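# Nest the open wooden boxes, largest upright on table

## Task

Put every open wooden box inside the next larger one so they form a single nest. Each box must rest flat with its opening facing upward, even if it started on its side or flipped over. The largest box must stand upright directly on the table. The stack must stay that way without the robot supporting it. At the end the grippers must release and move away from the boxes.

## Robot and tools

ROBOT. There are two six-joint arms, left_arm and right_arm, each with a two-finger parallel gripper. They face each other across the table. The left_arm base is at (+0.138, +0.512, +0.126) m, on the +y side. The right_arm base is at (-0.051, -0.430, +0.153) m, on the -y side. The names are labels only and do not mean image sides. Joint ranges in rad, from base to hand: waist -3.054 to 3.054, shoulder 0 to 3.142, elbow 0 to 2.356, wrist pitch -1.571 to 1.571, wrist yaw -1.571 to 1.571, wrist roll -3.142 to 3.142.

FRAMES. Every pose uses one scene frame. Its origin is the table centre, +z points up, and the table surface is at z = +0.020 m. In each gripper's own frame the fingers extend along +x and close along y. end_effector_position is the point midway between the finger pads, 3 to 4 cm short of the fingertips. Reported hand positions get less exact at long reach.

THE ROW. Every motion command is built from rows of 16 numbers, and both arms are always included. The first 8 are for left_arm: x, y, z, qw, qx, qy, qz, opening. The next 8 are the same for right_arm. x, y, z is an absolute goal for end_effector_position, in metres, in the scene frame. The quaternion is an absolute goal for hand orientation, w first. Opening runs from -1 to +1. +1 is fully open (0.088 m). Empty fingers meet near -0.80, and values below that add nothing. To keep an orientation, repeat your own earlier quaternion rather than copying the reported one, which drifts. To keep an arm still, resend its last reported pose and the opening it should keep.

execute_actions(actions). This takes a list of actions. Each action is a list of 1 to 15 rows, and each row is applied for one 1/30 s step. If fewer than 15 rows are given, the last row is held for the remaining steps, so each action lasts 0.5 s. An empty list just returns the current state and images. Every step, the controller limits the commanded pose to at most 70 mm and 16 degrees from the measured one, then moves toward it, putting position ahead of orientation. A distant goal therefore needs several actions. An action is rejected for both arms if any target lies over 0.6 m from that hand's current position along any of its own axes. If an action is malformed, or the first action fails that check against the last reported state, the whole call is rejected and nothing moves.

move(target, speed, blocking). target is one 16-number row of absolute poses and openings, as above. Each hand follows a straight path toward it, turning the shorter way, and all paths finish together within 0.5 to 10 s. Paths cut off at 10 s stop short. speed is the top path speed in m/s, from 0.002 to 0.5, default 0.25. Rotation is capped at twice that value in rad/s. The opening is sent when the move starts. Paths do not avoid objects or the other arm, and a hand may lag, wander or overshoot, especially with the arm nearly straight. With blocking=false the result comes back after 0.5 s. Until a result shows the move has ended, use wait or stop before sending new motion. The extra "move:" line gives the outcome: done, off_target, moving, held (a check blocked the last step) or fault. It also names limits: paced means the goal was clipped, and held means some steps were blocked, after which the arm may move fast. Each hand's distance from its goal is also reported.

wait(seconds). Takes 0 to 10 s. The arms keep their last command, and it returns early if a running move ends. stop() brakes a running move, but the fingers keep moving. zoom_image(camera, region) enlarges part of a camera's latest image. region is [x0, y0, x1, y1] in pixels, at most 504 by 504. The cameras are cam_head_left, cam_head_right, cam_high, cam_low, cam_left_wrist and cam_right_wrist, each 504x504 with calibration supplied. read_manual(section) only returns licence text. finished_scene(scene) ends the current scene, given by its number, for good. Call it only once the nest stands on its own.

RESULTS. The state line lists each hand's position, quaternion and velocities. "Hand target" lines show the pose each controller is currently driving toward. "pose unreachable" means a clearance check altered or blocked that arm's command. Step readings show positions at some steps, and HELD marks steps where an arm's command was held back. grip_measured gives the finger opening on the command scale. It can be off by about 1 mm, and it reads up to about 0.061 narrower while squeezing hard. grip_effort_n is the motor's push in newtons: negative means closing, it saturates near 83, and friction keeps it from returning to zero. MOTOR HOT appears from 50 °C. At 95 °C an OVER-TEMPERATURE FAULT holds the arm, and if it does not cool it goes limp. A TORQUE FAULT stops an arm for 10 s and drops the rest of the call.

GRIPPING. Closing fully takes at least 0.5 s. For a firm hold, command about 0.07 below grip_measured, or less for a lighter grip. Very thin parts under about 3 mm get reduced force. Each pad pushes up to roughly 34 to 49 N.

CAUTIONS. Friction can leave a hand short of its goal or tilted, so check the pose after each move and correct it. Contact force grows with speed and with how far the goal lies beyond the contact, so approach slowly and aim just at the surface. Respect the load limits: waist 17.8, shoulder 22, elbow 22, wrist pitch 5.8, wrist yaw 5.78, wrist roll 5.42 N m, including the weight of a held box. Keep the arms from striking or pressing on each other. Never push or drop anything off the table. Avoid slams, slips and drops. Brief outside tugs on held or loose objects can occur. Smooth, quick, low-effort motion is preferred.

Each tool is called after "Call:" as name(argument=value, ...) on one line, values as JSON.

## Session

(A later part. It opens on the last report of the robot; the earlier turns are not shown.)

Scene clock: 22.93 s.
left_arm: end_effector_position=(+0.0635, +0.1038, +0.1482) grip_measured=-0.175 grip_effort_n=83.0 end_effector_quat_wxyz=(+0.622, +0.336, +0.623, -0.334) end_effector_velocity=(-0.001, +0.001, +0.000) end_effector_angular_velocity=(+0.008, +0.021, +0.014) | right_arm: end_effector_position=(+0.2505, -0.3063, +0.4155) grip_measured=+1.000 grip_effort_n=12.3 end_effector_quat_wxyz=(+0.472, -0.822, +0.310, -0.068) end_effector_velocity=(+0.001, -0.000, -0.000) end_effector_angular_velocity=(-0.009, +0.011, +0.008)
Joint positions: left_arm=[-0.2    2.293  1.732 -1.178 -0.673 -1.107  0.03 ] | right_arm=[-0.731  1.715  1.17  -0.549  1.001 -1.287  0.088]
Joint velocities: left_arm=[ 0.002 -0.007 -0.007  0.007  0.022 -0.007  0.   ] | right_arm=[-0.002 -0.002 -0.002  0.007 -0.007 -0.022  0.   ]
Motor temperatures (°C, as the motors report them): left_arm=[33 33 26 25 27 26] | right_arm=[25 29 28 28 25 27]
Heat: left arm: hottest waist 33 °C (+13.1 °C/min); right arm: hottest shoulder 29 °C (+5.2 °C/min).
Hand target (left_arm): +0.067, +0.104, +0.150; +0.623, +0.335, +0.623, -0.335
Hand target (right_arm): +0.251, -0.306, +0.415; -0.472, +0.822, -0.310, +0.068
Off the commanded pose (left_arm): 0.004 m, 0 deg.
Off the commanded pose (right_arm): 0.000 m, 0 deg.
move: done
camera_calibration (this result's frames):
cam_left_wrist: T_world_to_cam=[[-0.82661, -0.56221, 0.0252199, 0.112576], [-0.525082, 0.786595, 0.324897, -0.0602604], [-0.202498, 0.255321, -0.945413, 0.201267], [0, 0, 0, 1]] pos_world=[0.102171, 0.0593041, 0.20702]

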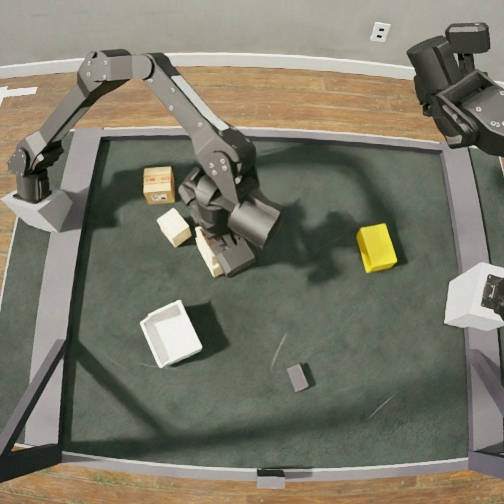

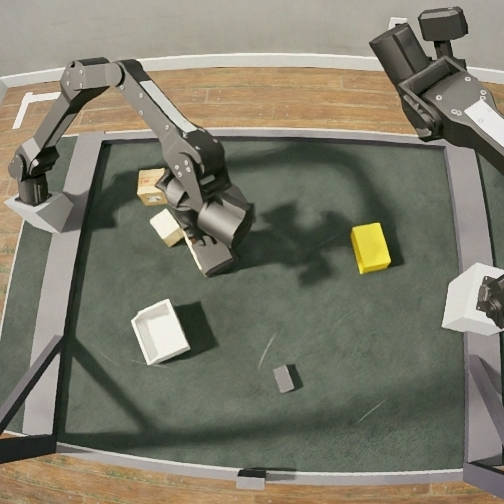

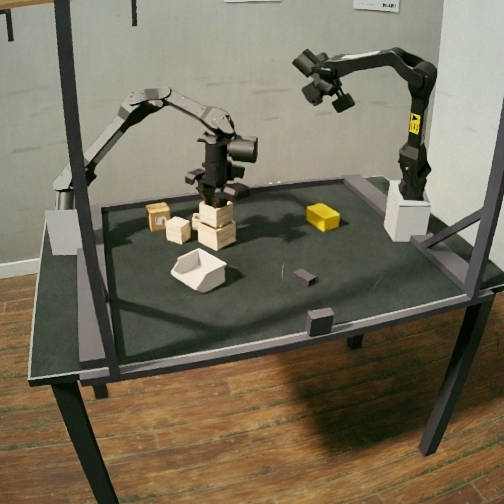

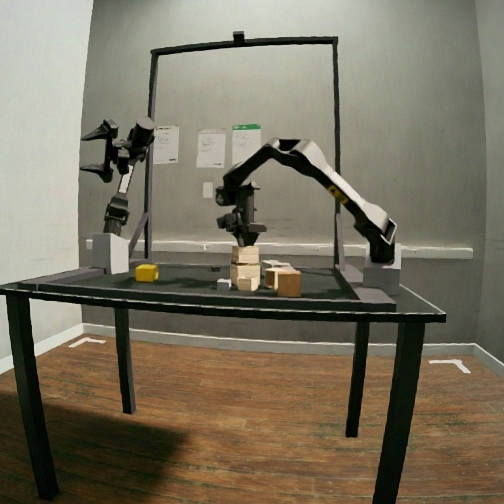

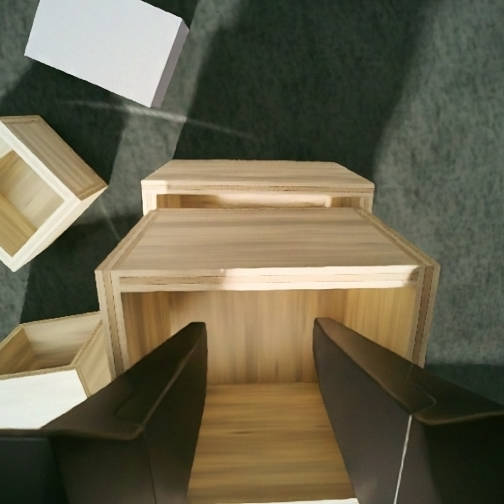

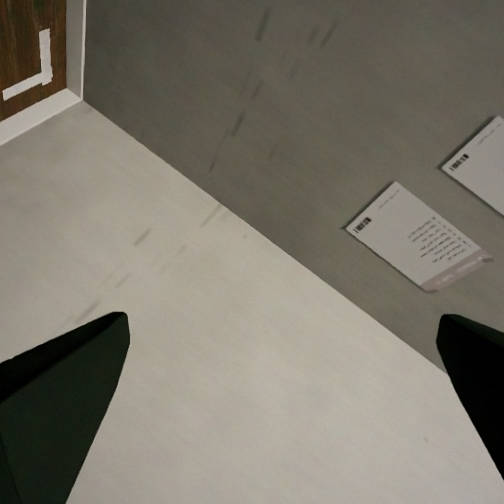

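Call:
move(target=[0.0672,0.1038,0.139,0.6229,0.3347,0.6229,-0.3347,0.2, 0.2505,-0.3063,0.4155,0.472,-0.822,0.310,-0.068,1.0], speed=0.02)

Call:
zoom_image(camera="cam_left_wrist", region=[110, 155, 210, 255])

Call:
zoom_image(camera="cam_left_wrist", region=[310, 155, 410, 255])

Scene clock: 27.77 s.
left_arm: end_effector_position=(+0.0639, +0.1031, +0.1387) grip_measured=-0.175 grip_effort_n=83.0 end_effector_quat_wxyz=(+0.622, +0.335, +0.624, -0.334) end_effector_velocity=(+0.000, +0.003, -0.002) end_effector_angular_velocity=(+0.007, -0.012, -0.020) | right_arm: end_effector_position=(+0.2505, -0.3063, +0.4155) grip_measured=+1.000 grip_effort_n=12.3 end_effector_quat_wxyz=(+0.472, -0.822, +0.310, -0.068) end_effector_velocity=(+0.001, +0.001, -0.002) end_effector_angular_velocity=(+0.011, +0.010, +0.015)
Joint positions: left_arm=[-0.185  2.293  1.704 -1.133 -0.675 -1.087  0.03 ] | right_arm=[-0.731  1.715  1.17  -0.549  1.001 -1.287  0.088]
Joint velocities: left_arm=[-0.002  0.002 -0.007 -0.007 -0.007  0.007 -0.   ] | right_arm=[-0.002 -0.002 -0.002  0.007 -0.022 -0.007  0.   ]
Motor temperatures (°C, as the motors report them): left_arm=[34 34 26 25 27 26] | right_arm=[25 30 28 28 25 27]
Heat: left arm: hottest waist 34 °C (+13.0 °C/min); right arm: hottest shoulder 30 °C (+6.5 °C/min).
Hand target (left_arm): +0.067, +0.104, +0.139; +0.623, +0.335, +0.623, -0.335
Hand target (right_arm): +0.251, -0.306, +0.415; -0.472, +0.822, -0.310, +0.068
Off the commanded pose (left_arm): 0.003 m, 0 deg.
Off the commanded pose (right_arm): 0.000 m, 0 deg.
move: done
camera_calibration (this result's frames):
cam_left_wrist: T_world_to_cam=[[-0.825412, -0.563805, 0.0286049, 0.11232], [-0.526055, 0.786554, 0.323419, -0.056196], [-0.204845, 0.251906, -0.945823, 0.193086], [0, 0, 0, 1]] pos_world=[0.102701, 0.0588885, 0.197587]

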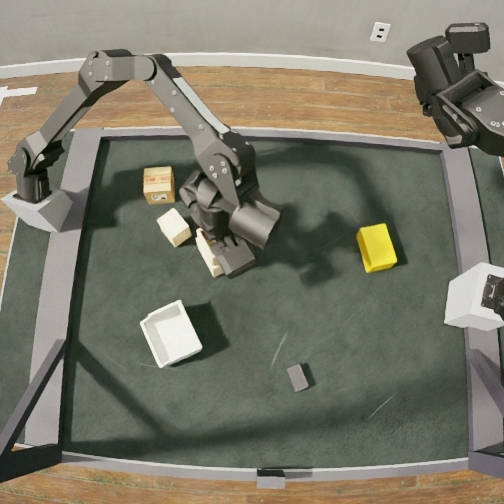

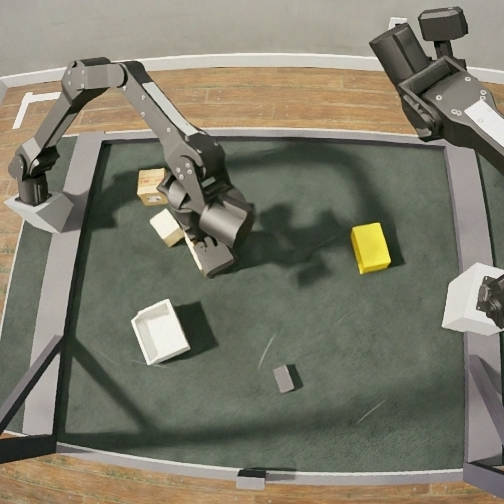

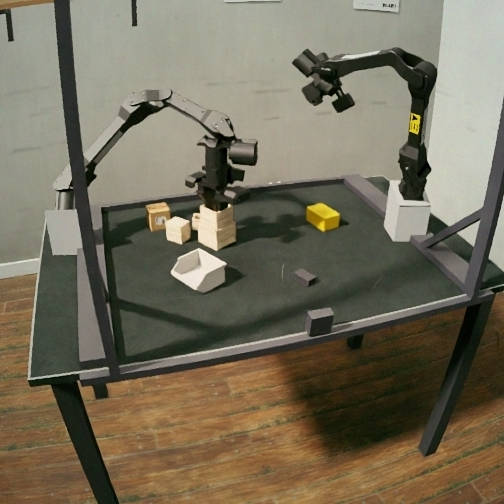

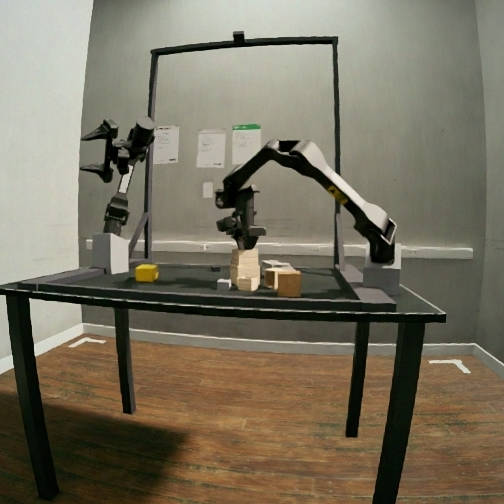

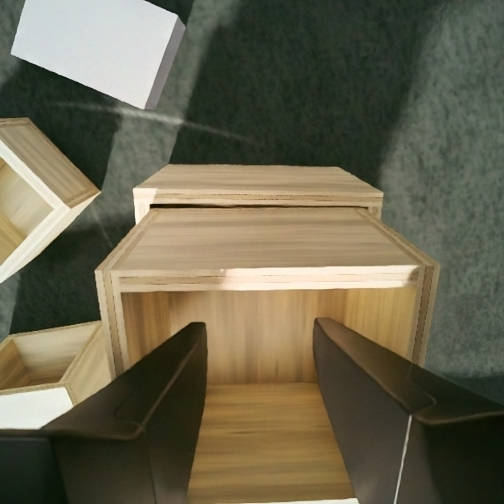

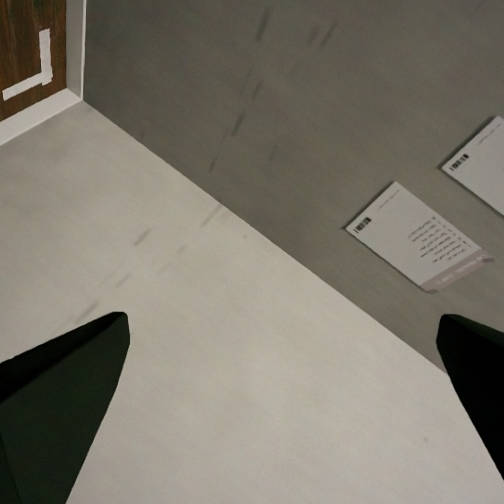

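Region (110, 155, 210, 255) of cam_left_wrist's 504x504 image, scaled by 5.040, with more detail than that image has.

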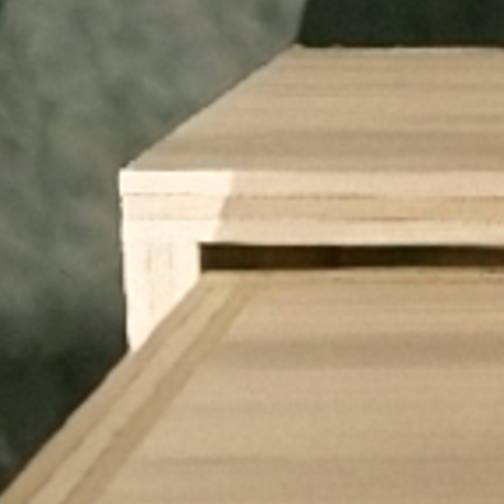

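Region (310, 155, 410, 255) of cam_left_wrist's 504x504 image, scaled by 5.040, with more detail than that image has.

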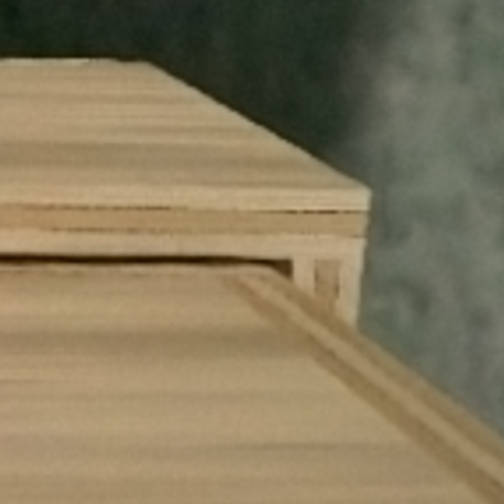

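Call:
execute_actions(actions=[[[0.0668,0.1046,0.1395,0.6184,0.3428,0.6184,-0.3428,0.2, 0.2505,-0.3063,0.4155,0.472,-0.822,0.310,-0.068,1.0]]])

Call:
zoom_image(camera="cam_left_wrist", region=[130, 170, 390, 240])

Scene clock: 28.67 s.
left_arm: end_effector_position=(+0.0638, +0.1037, +0.1382) grip_measured=-0.175 grip_effort_n=83.0 end_effector_quat_wxyz=(+0.618, +0.343, +0.619, -0.342) end_effector_velocity=(-0.000, +0.000, +0.003) end_effector_angular_velocity=(-0.006, -0.006, +0.015) | right_arm: end_effector_position=(+0.2505, -0.3063, +0.4155) grip_measured=+1.000 grip_effort_n=12.3 end_effector_quat_wxyz=(+0.472, -0.822, +0.310, -0.068) end_effector_velocity=(-0.001, -0.002, -0.003) end_effector_angular_velocity=(-0.013, +0.026, -0.002)
Joint positions: left_arm=[-0.185  2.293  1.701 -1.132 -0.676 -1.063  0.03 ] | right_arm=[-0.731  1.715  1.17  -0.549  1.001 -1.287  0.088]
Joint velocities: left_arm=[-0.007 -0.002  0.002 -0.007 -0.007 -0.022 -0.   ] | right_arm=[-0.002  0.002  0.002 -0.022 -0.007 -0.007  0.   ]
Motor temperatures (°C, as the motors report them): left_arm=[34 34 26 25 27 26] | right_arm=[25 30 28 28 25 27]
Heat: left arm: hottest waist 34 °C (+12.6 °C/min); right arm: hottest shoulder 30 °C (+6.3 °C/min).
Hand target (left_arm): +0.067, +0.105, +0.140; +0.619, +0.343, +0.618, -0.343
Hand target (right_arm): +0.251, -0.306, +0.415; -0.472, +0.822, -0.310, +0.068
Off the commanded pose (left_arm): 0.003 m, 0 deg.
Off the commanded pose (right_arm): 0.000 m, 0 deg.
Step readings (end_effector_position):
0: left_arm (+0.0639, +0.1031, +0.1386) | right_arm (+0.2505, -0.3063, +0.4155)
1: left_arm (+0.0639, +0.1031, +0.1386) | right_arm (+0.2505, -0.3063, +0.4155)
2: left_arm (+0.0639, +0.1032, +0.1385) | right_arm (+0.2505, -0.3063, +0.4155)
4: left_arm (+0.0638, +0.1034, +0.1384) | right_arm (+0.2505, -0.3063, +0.4155)
8: left_arm (+0.0638, +0.1038, +0.1382) | right_arm (+0.2505, -0.3063, +0.4155)
15: end_effector_position above
camera_calibration (this result's frames):
cam_left_wrist: T_world_to_cam=[[-0.83941, -0.542829, 0.0269822, 0.111568], [-0.506483, 0.799282, 0.323455, -0.0591003], [-0.197147, 0.257845, -0.945859, 0.191258], [0, 0, 0, 1]] pos_world=[0.101424, 0.0584849, 0.197009]

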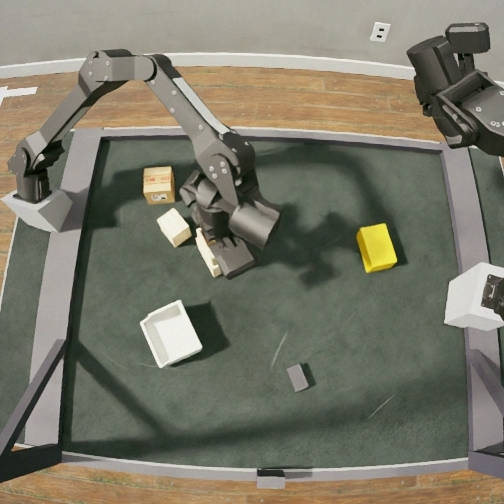

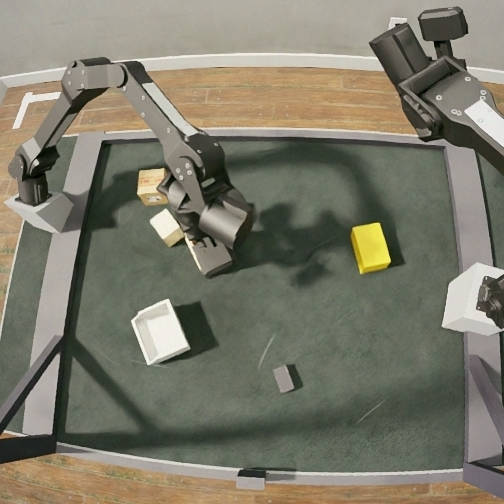

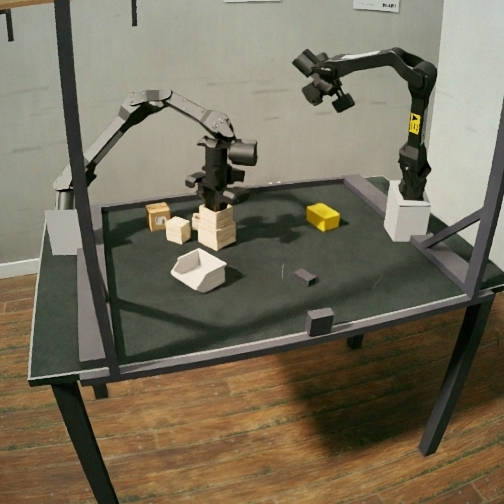

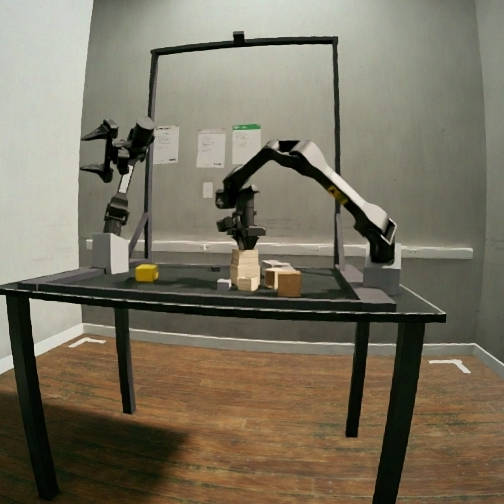

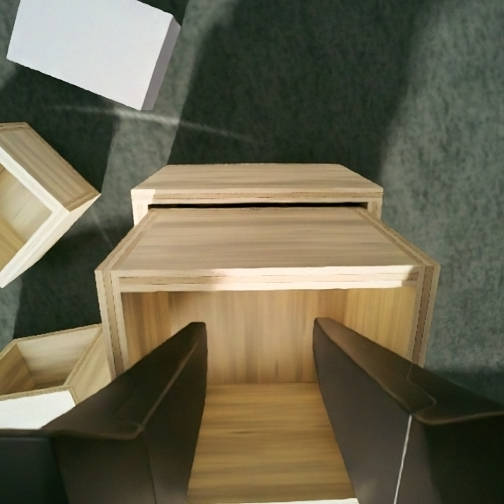

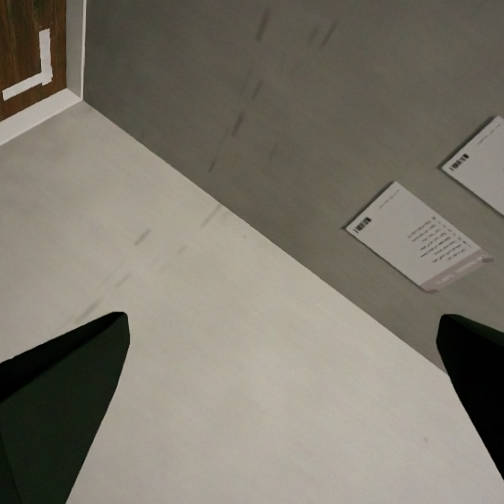

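Region (130, 170, 390, 240) of cam_left_wrist's 504x504 image, scaled by 1.938, with more detail than that image has; it fills the top 136 rows of this view, and the rest is white.

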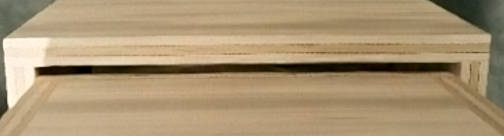

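Call:
zoom_image(camera="cam_left_wrist", region=[125, 175, 205, 235])

Call:
zoom_image(camera="cam_left_wrist", region=[320, 175, 400, 235])

Region (125, 175, 205, 235) of cam_left_wrist's 504x504 image, scaled by 6.300, with more detail than that image has; it fills the top 378 rows of this view, and the rest is white.

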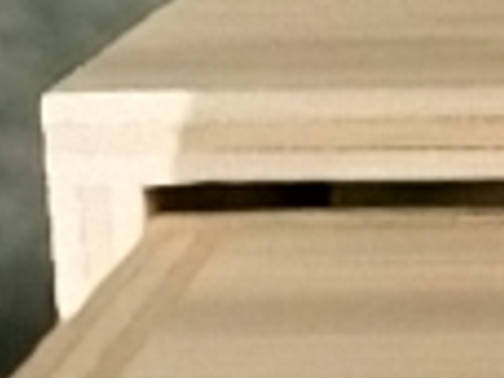

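Region (320, 175, 400, 235) of cam_left_wrist's 504x504 image, scaled by 6.300, with more detail than that image has; it fills the top 378 rows of this view, and the rest is white.

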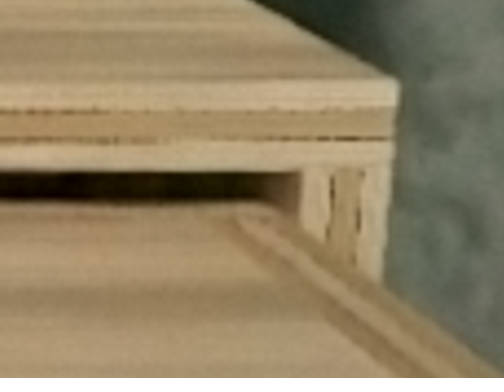

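Call:
move(target=[0.0668,0.1046,0.122,0.6184,0.3428,0.6184,-0.3428,0.2, 0.2505,-0.3063,0.4155,0.472,-0.822,0.310,-0.068,1.0], speed=0.015)

Scene clock: 30.13 s.
left_arm: end_effector_position=(+0.0647, +0.1031, +0.1233) grip_measured=-0.175 grip_effort_n=83.0 end_effector_quat_wxyz=(+0.618, +0.340, +0.620, -0.343) end_effector_velocity=(+0.002, -0.002, +0.001) end_effector_angular_velocity=(-0.016, -0.017, +0.010) | right_arm: end_effector_position=(+0.2505, -0.3063, +0.4155) grip_measured=+1.000 grip_effort_n=11.9 end_effector_quat_wxyz=(+0.472, -0.822, +0.310, -0.068) end_effector_velocity=(-0.001, -0.001, -0.001) end_effector_angular_velocity=(-0.005, +0.014, +0.002)
Joint positions: left_arm=[-0.16   2.293  1.657 -1.061 -0.678 -1.029  0.03 ] | right_arm=[-0.731  1.715  1.17  -0.549  1.001 -1.287  0.088]
Joint velocities: left_arm=[-0.002 -0.002 -0.002  0.007 -0.022 -0.007  0.   ] | right_arm=[-0.002 -0.002 -0.002 -0.007 -0.007 -0.007  0.   ]
Motor temperatures (°C, as the motors report them): left_arm=[34 34 26 25 27 26] | right_arm=[25 30 29 28 25 27]
Heat: left arm: hottest waist 34 °C (+11.9 °C/min); right arm: hottest shoulder 30 °C (+6.0 °C/min).
Hand target (left_arm): +0.067, +0.105, +0.122; +0.618, +0.343, +0.619, -0.343
Hand target (right_arm): +0.251, -0.306, +0.415; -0.472, +0.822, -0.310, +0.068
Off the commanded pose (left_arm): 0.003 m, 0 deg.
Off the commanded pose (right_arm): 0.000 m, 0 deg.
move: done
camera_calibration (this result's frames):
cam_left_wrist: T_world_to_cam=[[-0.838001, -0.544701, 0.0324715, 0.111814], [-0.507224, 0.799521, 0.321698, -0.0531525], [-0.201191, 0.253113, -0.946285, 0.178376], [0, 0, 0, 1]] pos_world=[0.102628, 0.0582525, 0.182263]

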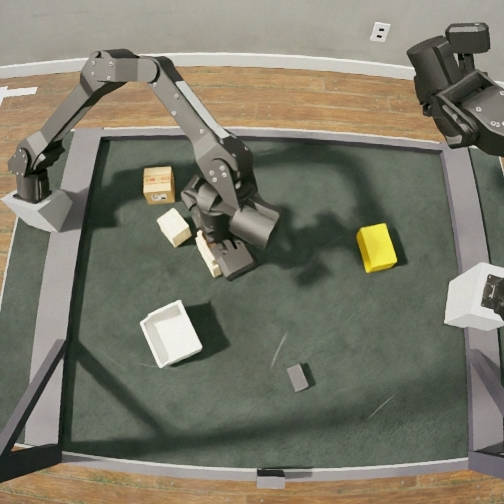

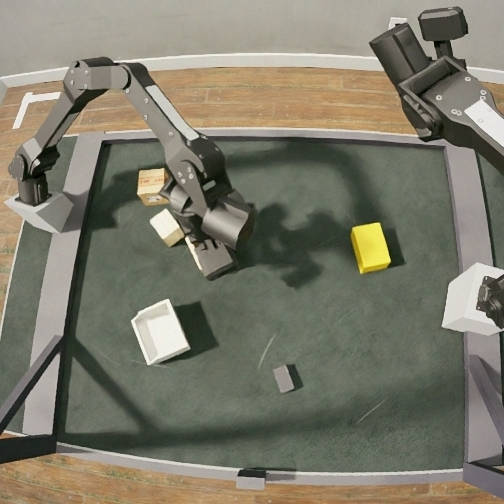

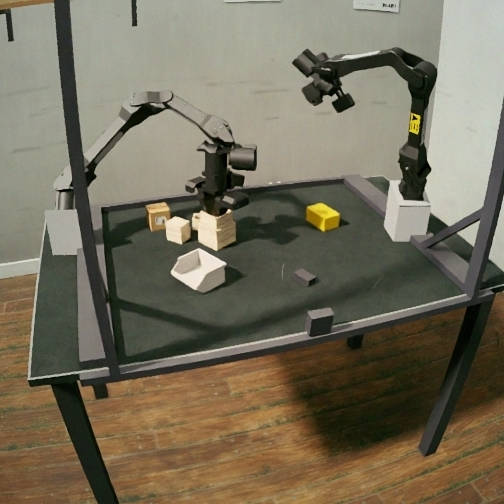

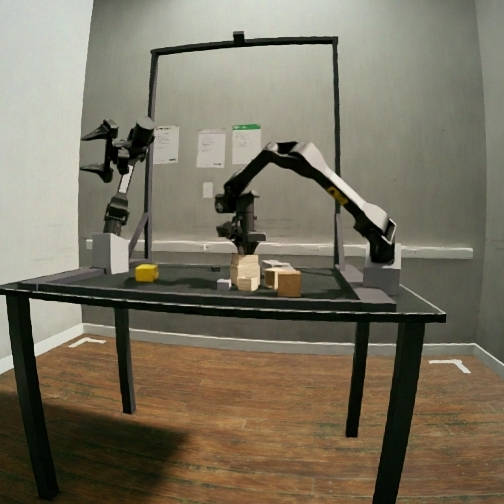

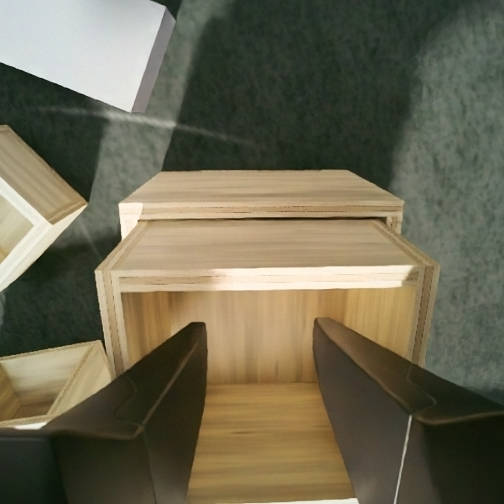

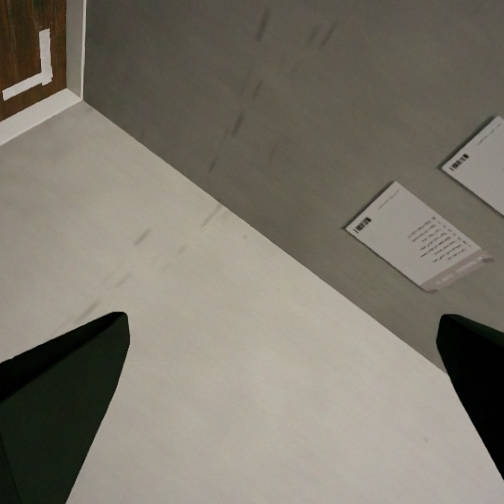

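Call:
move(target=[0.066,0.1052,0.088,0.6184,0.3428,0.6184,-0.3428,0.2, 0.2505,-0.3063,0.4155,0.472,-0.822,0.310,-0.068,1.0], speed=0.03)

Scene clock: 31.70 s.
left_arm: end_effector_position=(+0.0672, +0.1005, +0.0966) grip_measured=-0.175 grip_effort_n=83.0 end_effector_quat_wxyz=(+0.620, +0.330, +0.622, -0.346) end_effector_velocity=(+0.000, +0.002, -0.001) end_effector_angular_velocity=(+0.004, -0.010, -0.002) | right_arm: end_effector_position=(+0.2505, -0.3063, +0.4155) grip_measured=+1.000 grip_effort_n=12.3 end_effector_quat_wxyz=(+0.472, -0.822, +0.310, -0.068) end_effector_velocity=(+0.000, -0.001, -0.003) end_effector_angular_velocity=(+0.004, +0.010, -0.002)
Joint positions: left_arm=[-0.113  2.295  1.583 -0.923 -0.681 -0.966  0.03 ] | right_arm=[-0.731  1.715  1.17  -0.549  1.001 -1.287  0.088]
Joint velocities: left_arm=[-0.002  0.002 -0.002 -0.007 -0.007 -0.007 -0.   ] | right_arm=[-0.002  0.002 -0.002 -0.007 -0.007  0.007  0.   ]
Motor temperatures (°C, as the motors report them): left_arm=[34 34 26 25 27 26] | right_arm=[25 30 29 28 25 27]
Heat: left arm: hottest waist 34 °C (+11.4 °C/min); right arm: hottest shoulder 30 °C (+5.7 °C/min).
Hand target (left_arm): +0.066, +0.105, +0.088; +0.618, +0.343, +0.619, -0.343
Hand target (right_arm): +0.251, -0.306, +0.415; -0.472, +0.822, -0.310, +0.068
Off the commanded pose (left_arm): 0.010 m, 2 deg.
Off the commanded pose (right_arm): 0.000 m, 0 deg.
move: off_target (left_arm)
camera_calibration (this result's frames):
cam_left_wrist: T_world_to_cam=[[-0.831077, -0.554022, 0.0486875, 0.112275], [-0.513896, 0.798451, 0.313666, -0.0398209], [-0.212652, 0.235661, -0.948284, 0.156921], [0, 0, 0, 1]] pos_world=[0.106215, 0.0570176, 0.155829]

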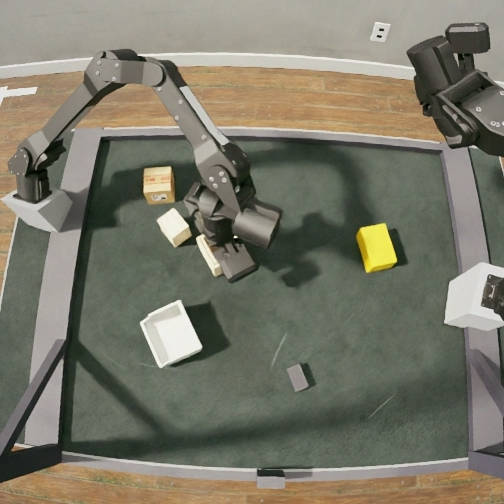

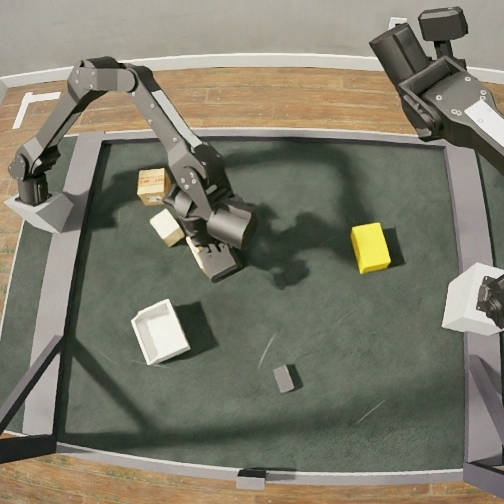

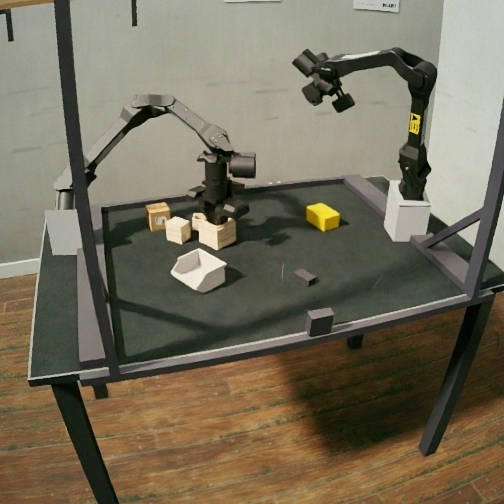

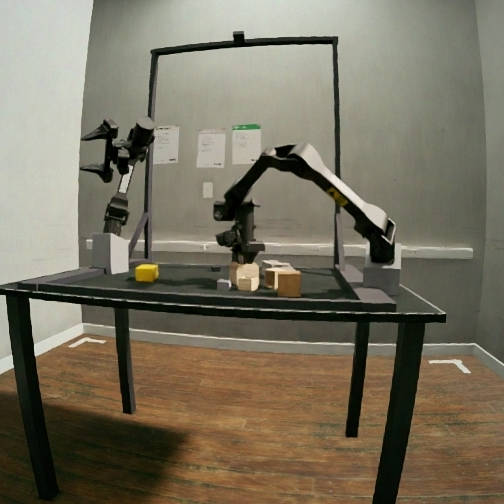

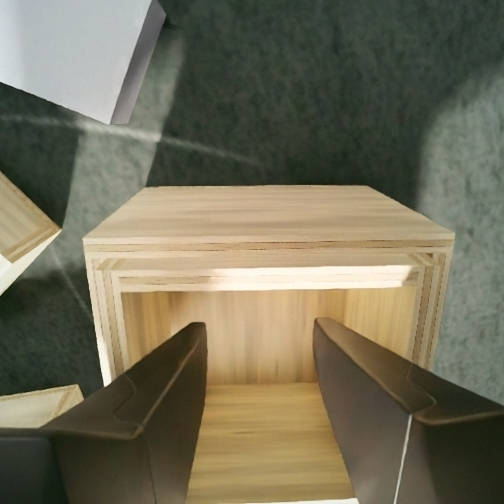

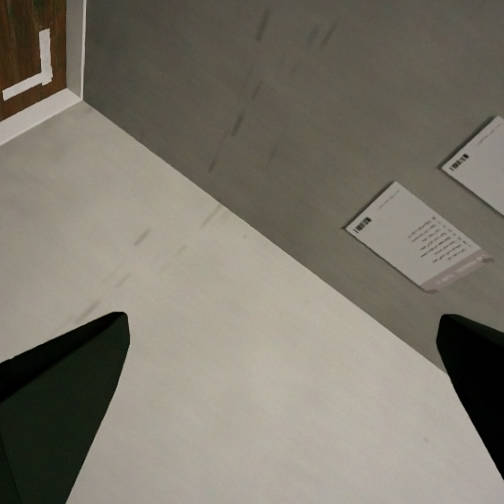

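Call:
zoom_image(camera="cam_low", region=[200, 220, 300, 300])

Call:
zoom_image(camera="cam_high", region=[170, 170, 270, 260])

Region (200, 220, 300, 300) of cam_low's 504x504 image, scaled by 5.040, with more detail than that image has; it fills the top 403 rows of this view, and the rest is white.

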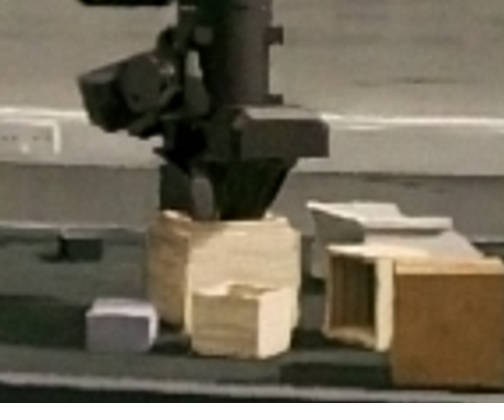

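Region (170, 170, 270, 260) of cam_high's 504x504 image, scaled by 5.040, with more detail than that image has; it fills the top 454 rows of this view, and the rest is white.

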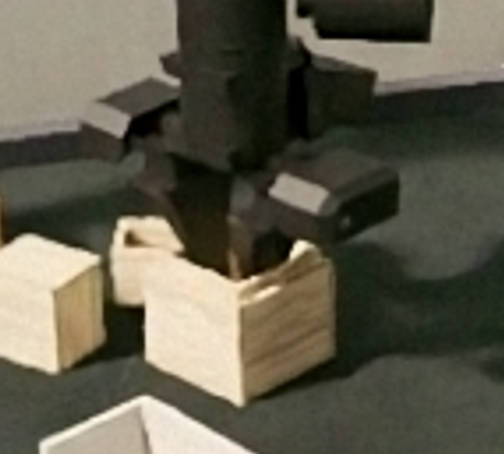

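Call:
move(target=[0.066,0.106,0.077,0.6184,0.3428,0.6184,-0.3428,0.2, 0.2505,-0.3063,0.4155,0.472,-0.822,0.310,-0.068,1.0], speed=0.015)

Scene clock: 33.47 s.
left_arm: end_effector_position=(+0.0676, +0.1001, +0.0861) grip_measured=-0.175 grip_effort_n=83.0 end_effector_quat_wxyz=(+0.621, +0.329, +0.621, -0.346) end_effector_velocity=(+0.002, -0.002, +0.001) end_effector_angular_velocity=(-0.015, -0.018, -0.004) | right_arm: end_effector_position=(+0.2505, -0.3063, +0.4155) grip_measured=+1.000 grip_effort_n=12.3 end_effector_quat_wxyz=(+0.472, -0.822, +0.310, -0.068) end_effector_velocity=(+0.000, +0.002, -0.000) end_effector_angular_velocity=(+0.013, -0.006, +0.007)
Joint positions: left_arm=[-0.097  2.303  1.561 -0.877 -0.684 -0.944  0.03 ] | right_arm=[-0.731  1.715  1.17  -0.549  1.001 -1.287  0.088]
Joint velocities: left_arm=[-0.002 -0.002 -0.002  0.007 -0.022  0.007 -0.   ] | right_arm=[ 0.002 -0.002 -0.002  0.007 -0.007  0.007  0.   ]
Motor temperatures (°C, as the motors report them): left_arm=[34 34 26 25 27 26] | right_arm=[25 30 29 28 25 27]
Heat: left arm: hottest waist 34 °C (+10.8 °C/min); right arm: hottest shoulder 30 °C (+5.4 °C/min).
Hand target (left_arm): +0.066, +0.106, +0.077; +0.618, +0.343, +0.618, -0.343
Hand target (right_arm): +0.251, -0.306, +0.415; -0.472, +0.822, -0.310, +0.068
Off the commanded pose (left_arm): 0.011 m, 2 deg.
Off the commanded pose (right_arm): 0.000 m, 0 deg.
move: off_target (left_arm)
camera_calibration (this result's frames):
cam_left_wrist: T_world_to_cam=[[-0.830231, -0.555198, 0.0497194, 0.112915], [-0.515476, 0.798643, 0.31057, -0.0356551], [-0.212136, 0.232216, -0.949249, 0.147599], [0, 0, 0, 1]] pos_world=[0.106677, 0.0568913, 0.145567]

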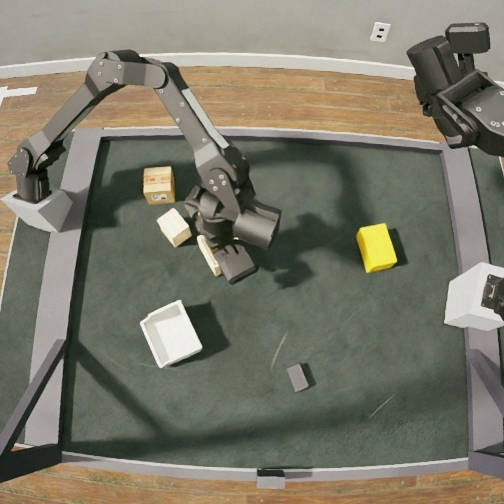

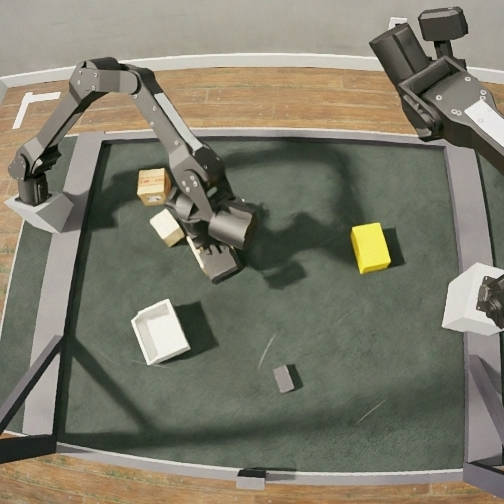

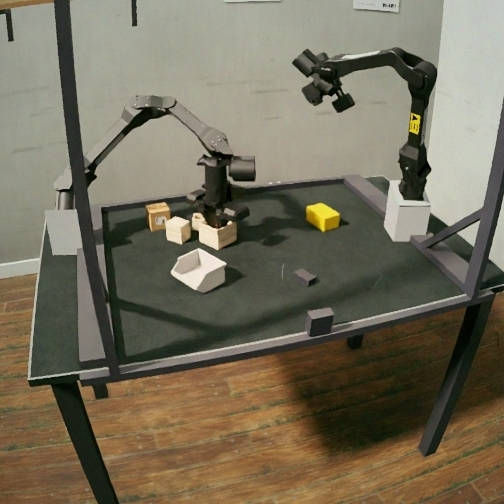

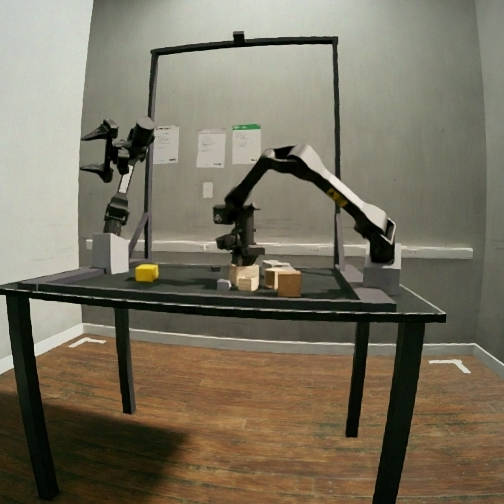

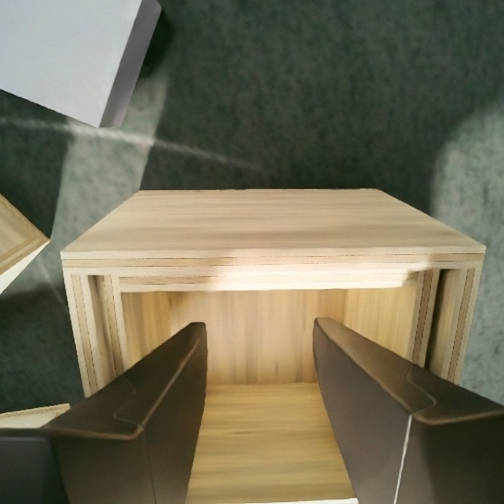

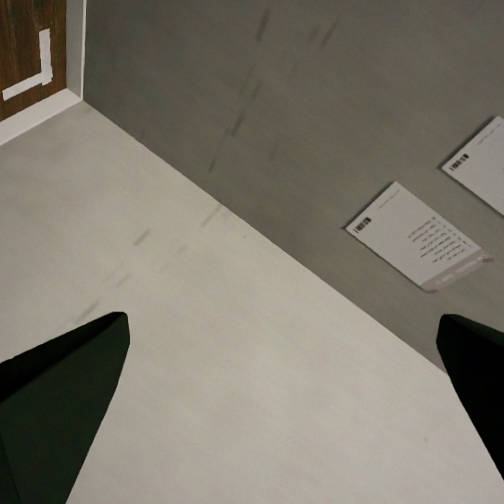

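Call:
execute_actions(actions=[[[0.066,0.106,0.0755,0.6184,0.3428,0.6184,-0.3428,0.2, 0.2505,-0.3063,0.4155,0.472,-0.822,0.310,-0.068,1.0],[0.066,0.106,0.0745,0.6184,0.3428,0.6184,-0.3428,0.2, 0.2505,-0.3063,0.4155,0.472,-0.822,0.310,-0.068,1.0],[0.066,0.106,0.0735,0.6184,0.3428,0.6184,-0.3428,0.2, 0.2505,-0.3063,0.4155,0.472,-0.822,0.310,-0.068,1.0],[0.066,0.106,0.0725,0.6184,0.3428,0.6184,-0.3428,0.2, 0.2505,-0.3063,0.4155,0.472,-0.822,0.310,-0.068,1.0]]])

Scene clock: 34.13 s.
left_arm: end_effector_position=(+0.0670, +0.1006, +0.0848) grip_measured=-0.175 grip_effort_n=83.0 end_effector_quat_wxyz=(+0.621, +0.329, +0.620, -0.348) end_effector_velocity=(-0.001, +0.003, +0.001) end_effector_angular_velocity=(+0.002, -0.009, -0.021) | right_arm: end_effector_position=(+0.2505, -0.3063, +0.4155) grip_measured=+1.000 grip_effort_n=12.3 end_effector_quat_wxyz=(+0.472, -0.822, +0.310, -0.068) end_effector_velocity=(-0.001, -0.002, -0.003) end_effector_angular_velocity=(+0.004, +0.010, -0.002)
Joint positions: left_arm=[-0.097  2.303  1.553 -0.867 -0.686 -0.938  0.03 ] | right_arm=[-0.731  1.715  1.17  -0.549  1.001 -1.287  0.088]
Joint velocities: left_arm=[-0.007 -0.002 -0.007 -0.007 -0.007  0.007 -0.   ] | right_arm=[-0.002 -0.002 -0.007 -0.007 -0.007  0.007  0.   ]
Motor temperatures (°C, as the motors report them): left_arm=[35 34 26 25 27 26] | right_arm=[25 30 29 28 25 27]
Heat: left arm: hottest waist 35 °C (+12.3 °C/min); right arm: hottest shoulder 30 °C (+5.3 °C/min).
Hand target (left_arm): +0.066, +0.106, +0.073; +0.618, +0.343, +0.618, -0.343
Hand target (right_arm): +0.251, -0.306, +0.415; -0.472, +0.822, -0.310, +0.068
Off the commanded pose (left_arm): 0.013 m, 2 deg.
Off the commanded pose (right_arm): 0.000 m, 0 deg.
Step readings (end_effector_position):
0: left_arm (+0.0676, +0.1001, +0.0861) | right_arm (+0.2505, -0.3063, +0.4155)
1: left_arm (+0.0675, +0.1001, +0.0860) | right_arm (+0.2505, -0.3063, +0.4155)
2: left_arm (+0.0675, +0.1002, +0.0859) | right_arm (+0.2505, -0.3063, +0.4155)
4: left_arm (+0.0673, +0.1004, +0.0854) | right_arm (+0.2505, -0.3063, +0.4155)
8: left_arm (+0.0670, +0.1006, +0.0850) | right_arm (+0.2505, -0.3063, +0.4155)
15: end_effector_position above
camera_calibration (this result's frames):
cam_left_wrist: T_world_to_cam=[[-0.832898, -0.551121, 0.0504632, 0.112449], [-0.511918, 0.801867, 0.308138, -0.0363973], [-0.210286, 0.230814, -0.950002, 0.146201], [0, 0, 0, 1]] pos_world=[0.10577, 0.0574137, 0.144432]

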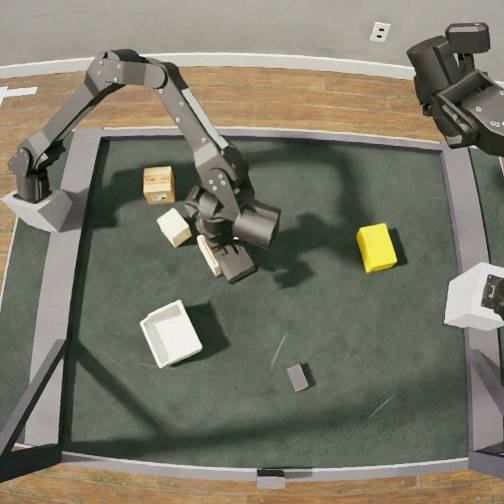

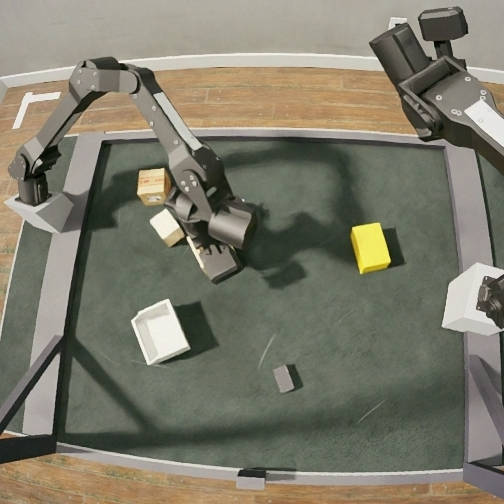

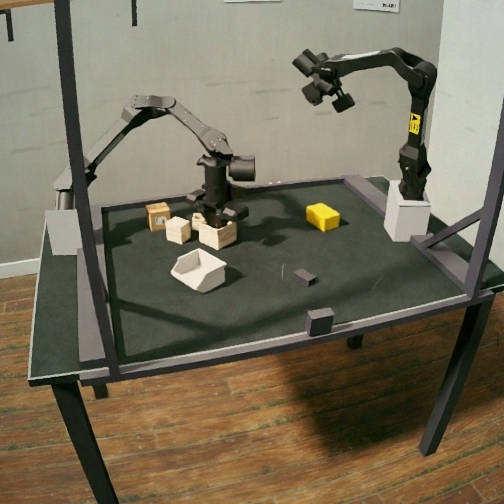

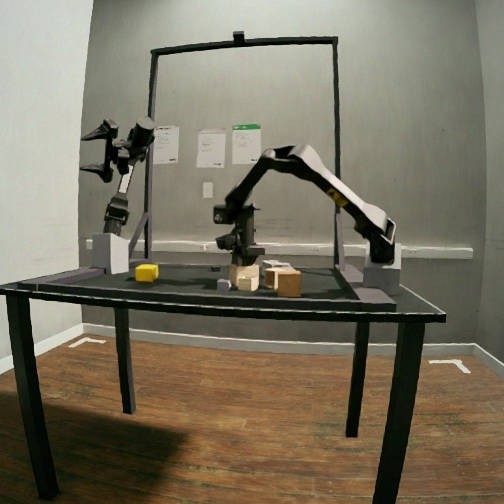

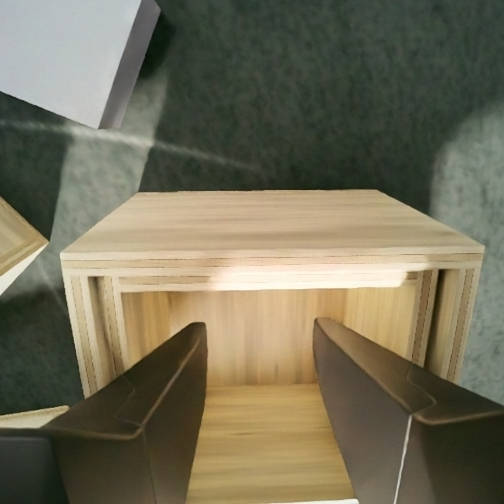

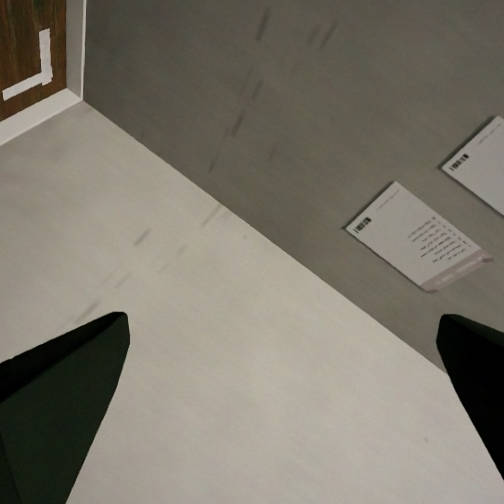

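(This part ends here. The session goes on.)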